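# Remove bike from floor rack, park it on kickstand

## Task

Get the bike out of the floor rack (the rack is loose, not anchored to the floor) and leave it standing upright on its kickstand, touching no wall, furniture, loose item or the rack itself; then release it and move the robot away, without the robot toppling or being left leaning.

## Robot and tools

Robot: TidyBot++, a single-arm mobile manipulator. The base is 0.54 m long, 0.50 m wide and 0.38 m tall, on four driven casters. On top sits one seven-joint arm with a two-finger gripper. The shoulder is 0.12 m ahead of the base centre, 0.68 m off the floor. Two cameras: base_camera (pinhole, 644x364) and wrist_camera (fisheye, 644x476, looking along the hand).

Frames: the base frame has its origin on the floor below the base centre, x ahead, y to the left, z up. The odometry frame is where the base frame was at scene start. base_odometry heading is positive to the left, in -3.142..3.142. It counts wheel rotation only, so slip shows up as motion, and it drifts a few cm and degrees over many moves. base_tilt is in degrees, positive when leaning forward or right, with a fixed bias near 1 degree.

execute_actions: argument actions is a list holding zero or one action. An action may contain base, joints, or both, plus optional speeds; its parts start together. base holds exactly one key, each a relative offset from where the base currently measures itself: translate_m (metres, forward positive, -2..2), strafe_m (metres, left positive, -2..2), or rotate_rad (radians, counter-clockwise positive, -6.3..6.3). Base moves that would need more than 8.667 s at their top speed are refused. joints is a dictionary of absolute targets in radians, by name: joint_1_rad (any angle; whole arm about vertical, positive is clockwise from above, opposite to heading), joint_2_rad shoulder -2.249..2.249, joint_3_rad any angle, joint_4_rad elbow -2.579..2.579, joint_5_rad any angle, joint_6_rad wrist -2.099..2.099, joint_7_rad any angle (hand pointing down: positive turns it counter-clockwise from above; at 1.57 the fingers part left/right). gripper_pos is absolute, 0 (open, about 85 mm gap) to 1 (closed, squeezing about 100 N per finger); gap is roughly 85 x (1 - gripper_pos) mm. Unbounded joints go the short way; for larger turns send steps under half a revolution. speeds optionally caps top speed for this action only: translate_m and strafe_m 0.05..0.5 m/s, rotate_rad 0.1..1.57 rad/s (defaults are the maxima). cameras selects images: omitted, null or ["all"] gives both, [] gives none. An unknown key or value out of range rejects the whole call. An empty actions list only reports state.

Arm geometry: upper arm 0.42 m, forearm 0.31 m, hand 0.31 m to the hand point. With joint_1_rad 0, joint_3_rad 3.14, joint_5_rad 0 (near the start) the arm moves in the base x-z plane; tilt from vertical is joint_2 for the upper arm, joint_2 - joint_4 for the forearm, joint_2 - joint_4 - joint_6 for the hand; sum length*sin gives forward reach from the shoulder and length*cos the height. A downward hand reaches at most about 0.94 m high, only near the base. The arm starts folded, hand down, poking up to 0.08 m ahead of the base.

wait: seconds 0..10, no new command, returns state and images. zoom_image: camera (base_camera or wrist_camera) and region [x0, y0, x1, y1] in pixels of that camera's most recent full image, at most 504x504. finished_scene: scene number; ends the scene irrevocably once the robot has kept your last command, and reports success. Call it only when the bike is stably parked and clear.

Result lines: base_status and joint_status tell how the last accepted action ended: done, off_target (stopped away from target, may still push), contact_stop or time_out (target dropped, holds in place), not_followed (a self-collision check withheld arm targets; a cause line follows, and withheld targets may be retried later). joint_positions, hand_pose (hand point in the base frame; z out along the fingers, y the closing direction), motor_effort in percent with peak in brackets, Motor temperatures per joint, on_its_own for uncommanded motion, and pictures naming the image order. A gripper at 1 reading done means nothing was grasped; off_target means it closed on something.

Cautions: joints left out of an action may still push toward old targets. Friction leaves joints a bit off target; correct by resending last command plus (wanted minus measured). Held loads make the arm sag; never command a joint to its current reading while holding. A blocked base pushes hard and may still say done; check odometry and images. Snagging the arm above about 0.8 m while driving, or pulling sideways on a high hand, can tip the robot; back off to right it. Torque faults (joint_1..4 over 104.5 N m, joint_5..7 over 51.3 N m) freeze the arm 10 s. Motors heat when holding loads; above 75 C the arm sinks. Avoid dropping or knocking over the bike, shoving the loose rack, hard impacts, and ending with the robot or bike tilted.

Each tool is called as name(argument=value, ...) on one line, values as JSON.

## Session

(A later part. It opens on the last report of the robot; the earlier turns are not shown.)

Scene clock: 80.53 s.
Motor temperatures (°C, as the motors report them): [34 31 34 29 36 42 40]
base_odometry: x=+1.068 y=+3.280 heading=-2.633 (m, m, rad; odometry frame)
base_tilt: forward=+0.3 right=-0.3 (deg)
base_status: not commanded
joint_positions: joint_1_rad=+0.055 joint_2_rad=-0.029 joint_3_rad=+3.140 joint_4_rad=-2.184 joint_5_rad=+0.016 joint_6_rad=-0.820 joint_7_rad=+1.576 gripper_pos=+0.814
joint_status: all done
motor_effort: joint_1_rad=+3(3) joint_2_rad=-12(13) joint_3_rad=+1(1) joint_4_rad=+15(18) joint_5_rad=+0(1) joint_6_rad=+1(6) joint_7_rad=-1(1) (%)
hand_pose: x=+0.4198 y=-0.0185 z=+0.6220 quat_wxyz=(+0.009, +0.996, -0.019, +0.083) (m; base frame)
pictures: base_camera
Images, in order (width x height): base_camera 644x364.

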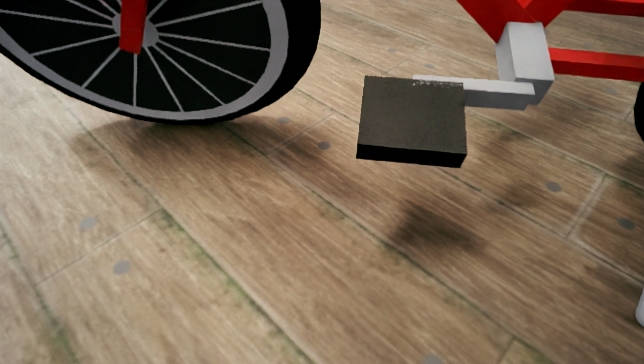

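execute_actions(actions=[{"joints":{"gripper_pos":0.4}}])

Scene clock: 81.50 s.
Motor temperatures (°C, as the motors report them): [34 31 34 29 36 42 40]
base_odometry: x=+1.068 y=+3.280 heading=-2.633 (m, m, rad; odometry frame)
base_tilt: forward=+0.3 right=-0.3 (deg)
base_status: not commanded
joint_positions: joint_1_rad=+0.055 joint_2_rad=-0.029 joint_3_rad=+3.140 joint_4_rad=-2.184 joint_5_rad=+0.017 joint_6_rad=-0.820 joint_7_rad=+1.576 gripper_pos=+0.400
joint_status: all done
motor_effort: joint_1_rad=+0(3) joint_2_rad=-14(14) joint_3_rad=-1(3) joint_4_rad=+15(16) joint_5_rad=+0(3) joint_6_rad=+0(2) joint_7_rad=+0(1) (%)
hand_pose: x=+0.4198 y=-0.0188 z=+0.6220 quat_wxyz=(+0.009, +0.996, -0.019, +0.083) (m; base frame)
pictures: base_camera, wrist_camera
Images, in order (width x height): base_camera 644x364, wrist_camera 644x476.

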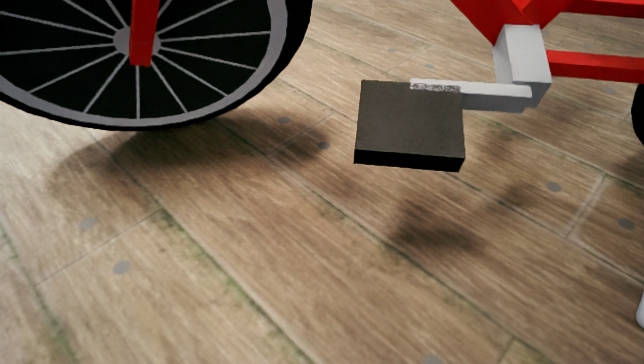

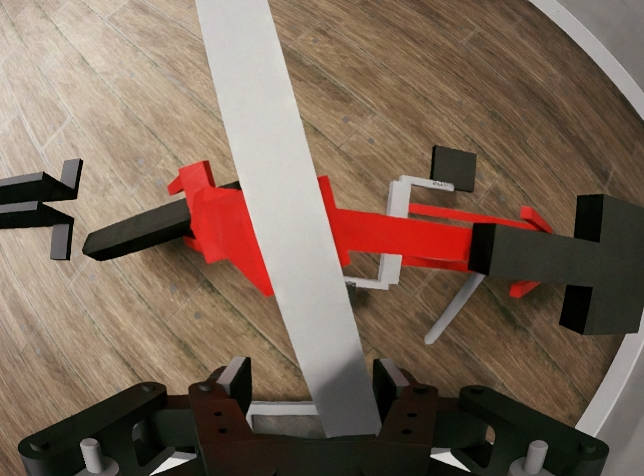

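The wheel flops left naturally. Open fully.

execute_actions(actions=[{"joints":{"gripper_pos":0.0,"joint_7_rad":1.9}}])

Scene clock: 82.33 s.
Motor temperatures (°C, as the motors report them): [34 31 34 29 36 42 40]
base_odometry: x=+1.068 y=+3.280 heading=-2.633 (m, m, rad; odometry frame)
base_tilt: forward=+0.2 right=-0.3 (deg)
base_status: not commanded
joint_positions: joint_1_rad=+0.055 joint_2_rad=-0.029 joint_3_rad=+3.140 joint_4_rad=-2.184 joint_5_rad=+0.017 joint_6_rad=-0.820 joint_7_rad=+1.895 gripper_pos=+0.000
joint_status: all done
motor_effort: joint_1_rad=-1(0) joint_2_rad=-13(14) joint_3_rad=+0(1) joint_4_rad=+15(16) joint_5_rad=+0(0) joint_6_rad=+1(1) joint_7_rad=+0(1) (%)
hand_pose: x=+0.4198 y=-0.0188 z=+0.6220 quat_wxyz=(+0.022, +0.987, +0.140, +0.080) (m; base frame)
pictures: base_camera, wrist_camera
Images, in order (width x height): base_camera 644x364, wrist_camera 644x476.

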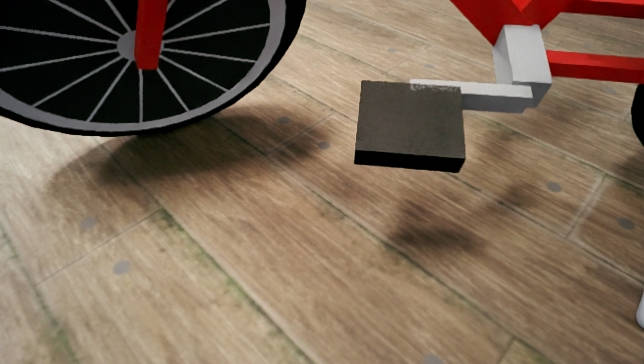

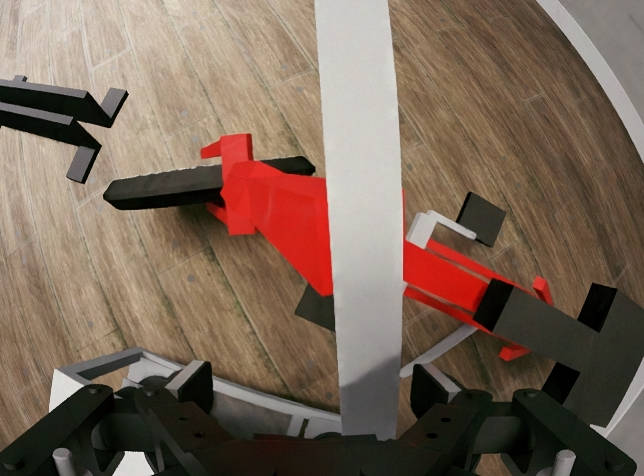

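execute_actions(actions=[{"joints":{"joint_2_rad":-0.2,"joint_4_rad":-1.66,"joint_6_rad":-1.5}}])

Scene clock: 84.83 s.
Motor temperatures (°C, as the motors report them): [34 31 34 29 36 42 40]
base_odometry: x=+1.068 y=+3.280 heading=-2.633 (m, m, rad; odometry frame)
base_tilt: forward=+0.3 right=-0.3 (deg)
base_status: not commanded
joint_positions: joint_1_rad=+0.055 joint_2_rad=-0.189 joint_3_rad=+3.140 joint_4_rad=-1.676 joint_5_rad=+0.017 joint_6_rad=-1.470 joint_7_rad=+1.895 gripper_pos=+0.000
joint_status: all done
motor_effort: joint_1_rad=+0(0) joint_2_rad=-10(14) joint_3_rad=+0(0) joint_4_rad=+18(19) joint_5_rad=+0(0) joint_6_rad=+1(1) joint_7_rad=+0(0) (%)
hand_pose: x=+0.4095 y=-0.0196 z=+0.8155 quat_wxyz=(+0.026, +0.987, +0.134, +0.089) (m; base frame)
pictures: base_camera, wrist_camera
Images, in order (width x height): base_camera 644x364, wrist_camera 644x476.

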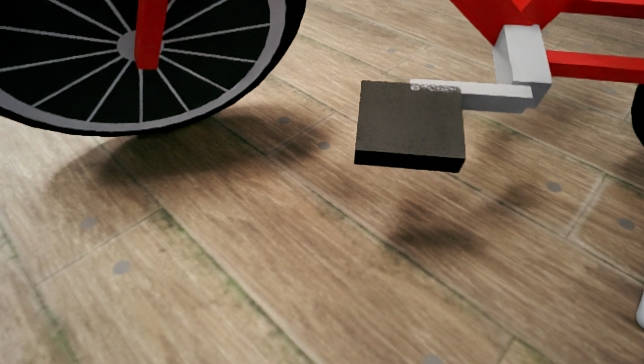

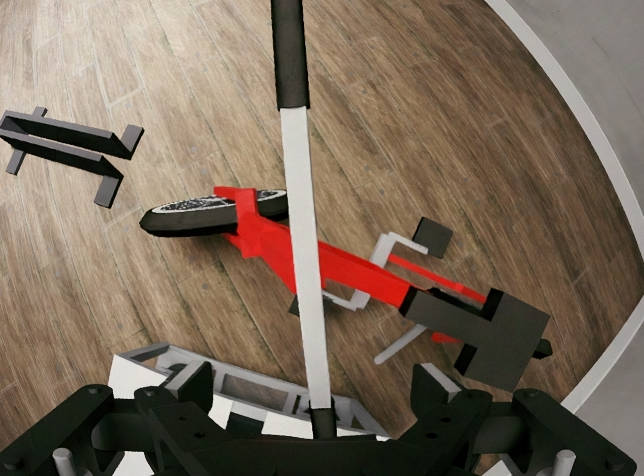

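Stable. Strafe left away (grip end is to my right of the arm column).

execute_actions(actions=[{"base":{"strafe_m":1.0},"joints":{"joint_1_rad":0.9,"joint_2_rad":-0.5,"joint_6_rad":-0.9,"joint_7_rad":1.57}}])

Scene clock: 88.30 s.
Motor temperatures (°C, as the motors report them): [34 31 34 29 36 42 40]
base_odometry: x=+1.555 y=+2.407 heading=-2.633 (m, m, rad; odometry frame)
base_tilt: forward=+0.2 right=-0.3 (deg)
base_status: done
joint_positions: joint_1_rad=+0.887 joint_2_rad=-0.494 joint_3_rad=+3.140 joint_4_rad=-1.676 joint_5_rad=+0.017 joint_6_rad=-0.930 joint_7_rad=+1.596 gripper_pos=+0.000
joint_status: all done
motor_effort: joint_1_rad=+0(0) joint_2_rad=-2(14) joint_3_rad=+1(2) joint_4_rad=+21(22) joint_5_rad=+0(0) joint_6_rad=+7(7) joint_7_rad=+0(0) (%)
hand_pose: x=+0.3435 y=-0.2792 z=+1.0114 quat_wxyz=(+0.225, +0.791, -0.362, +0.438) (m; base frame)
pictures: base_camera, wrist_camera
Images, in order (width x height): base_camera 644x364, wrist_camera 644x476.

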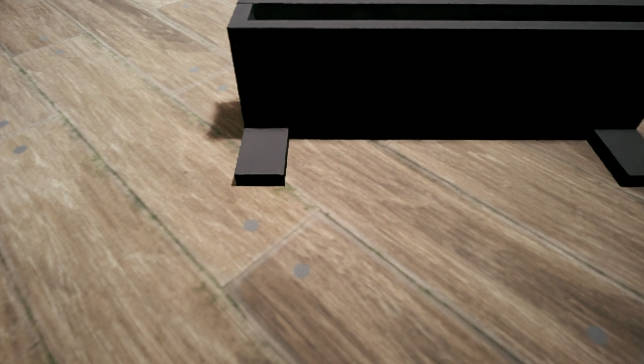

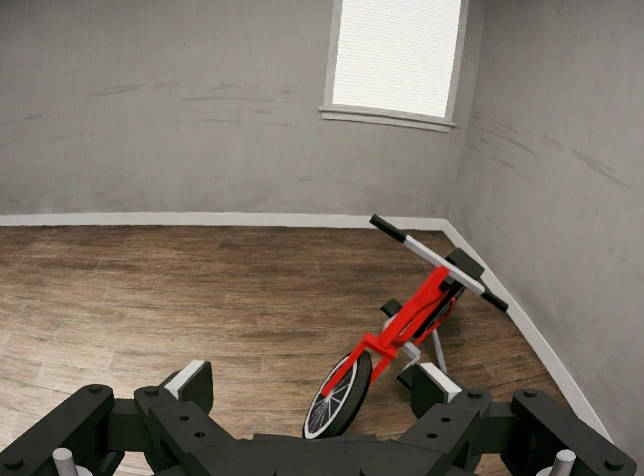

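finished_scene(scene=1)

The scene is finished: the task was done.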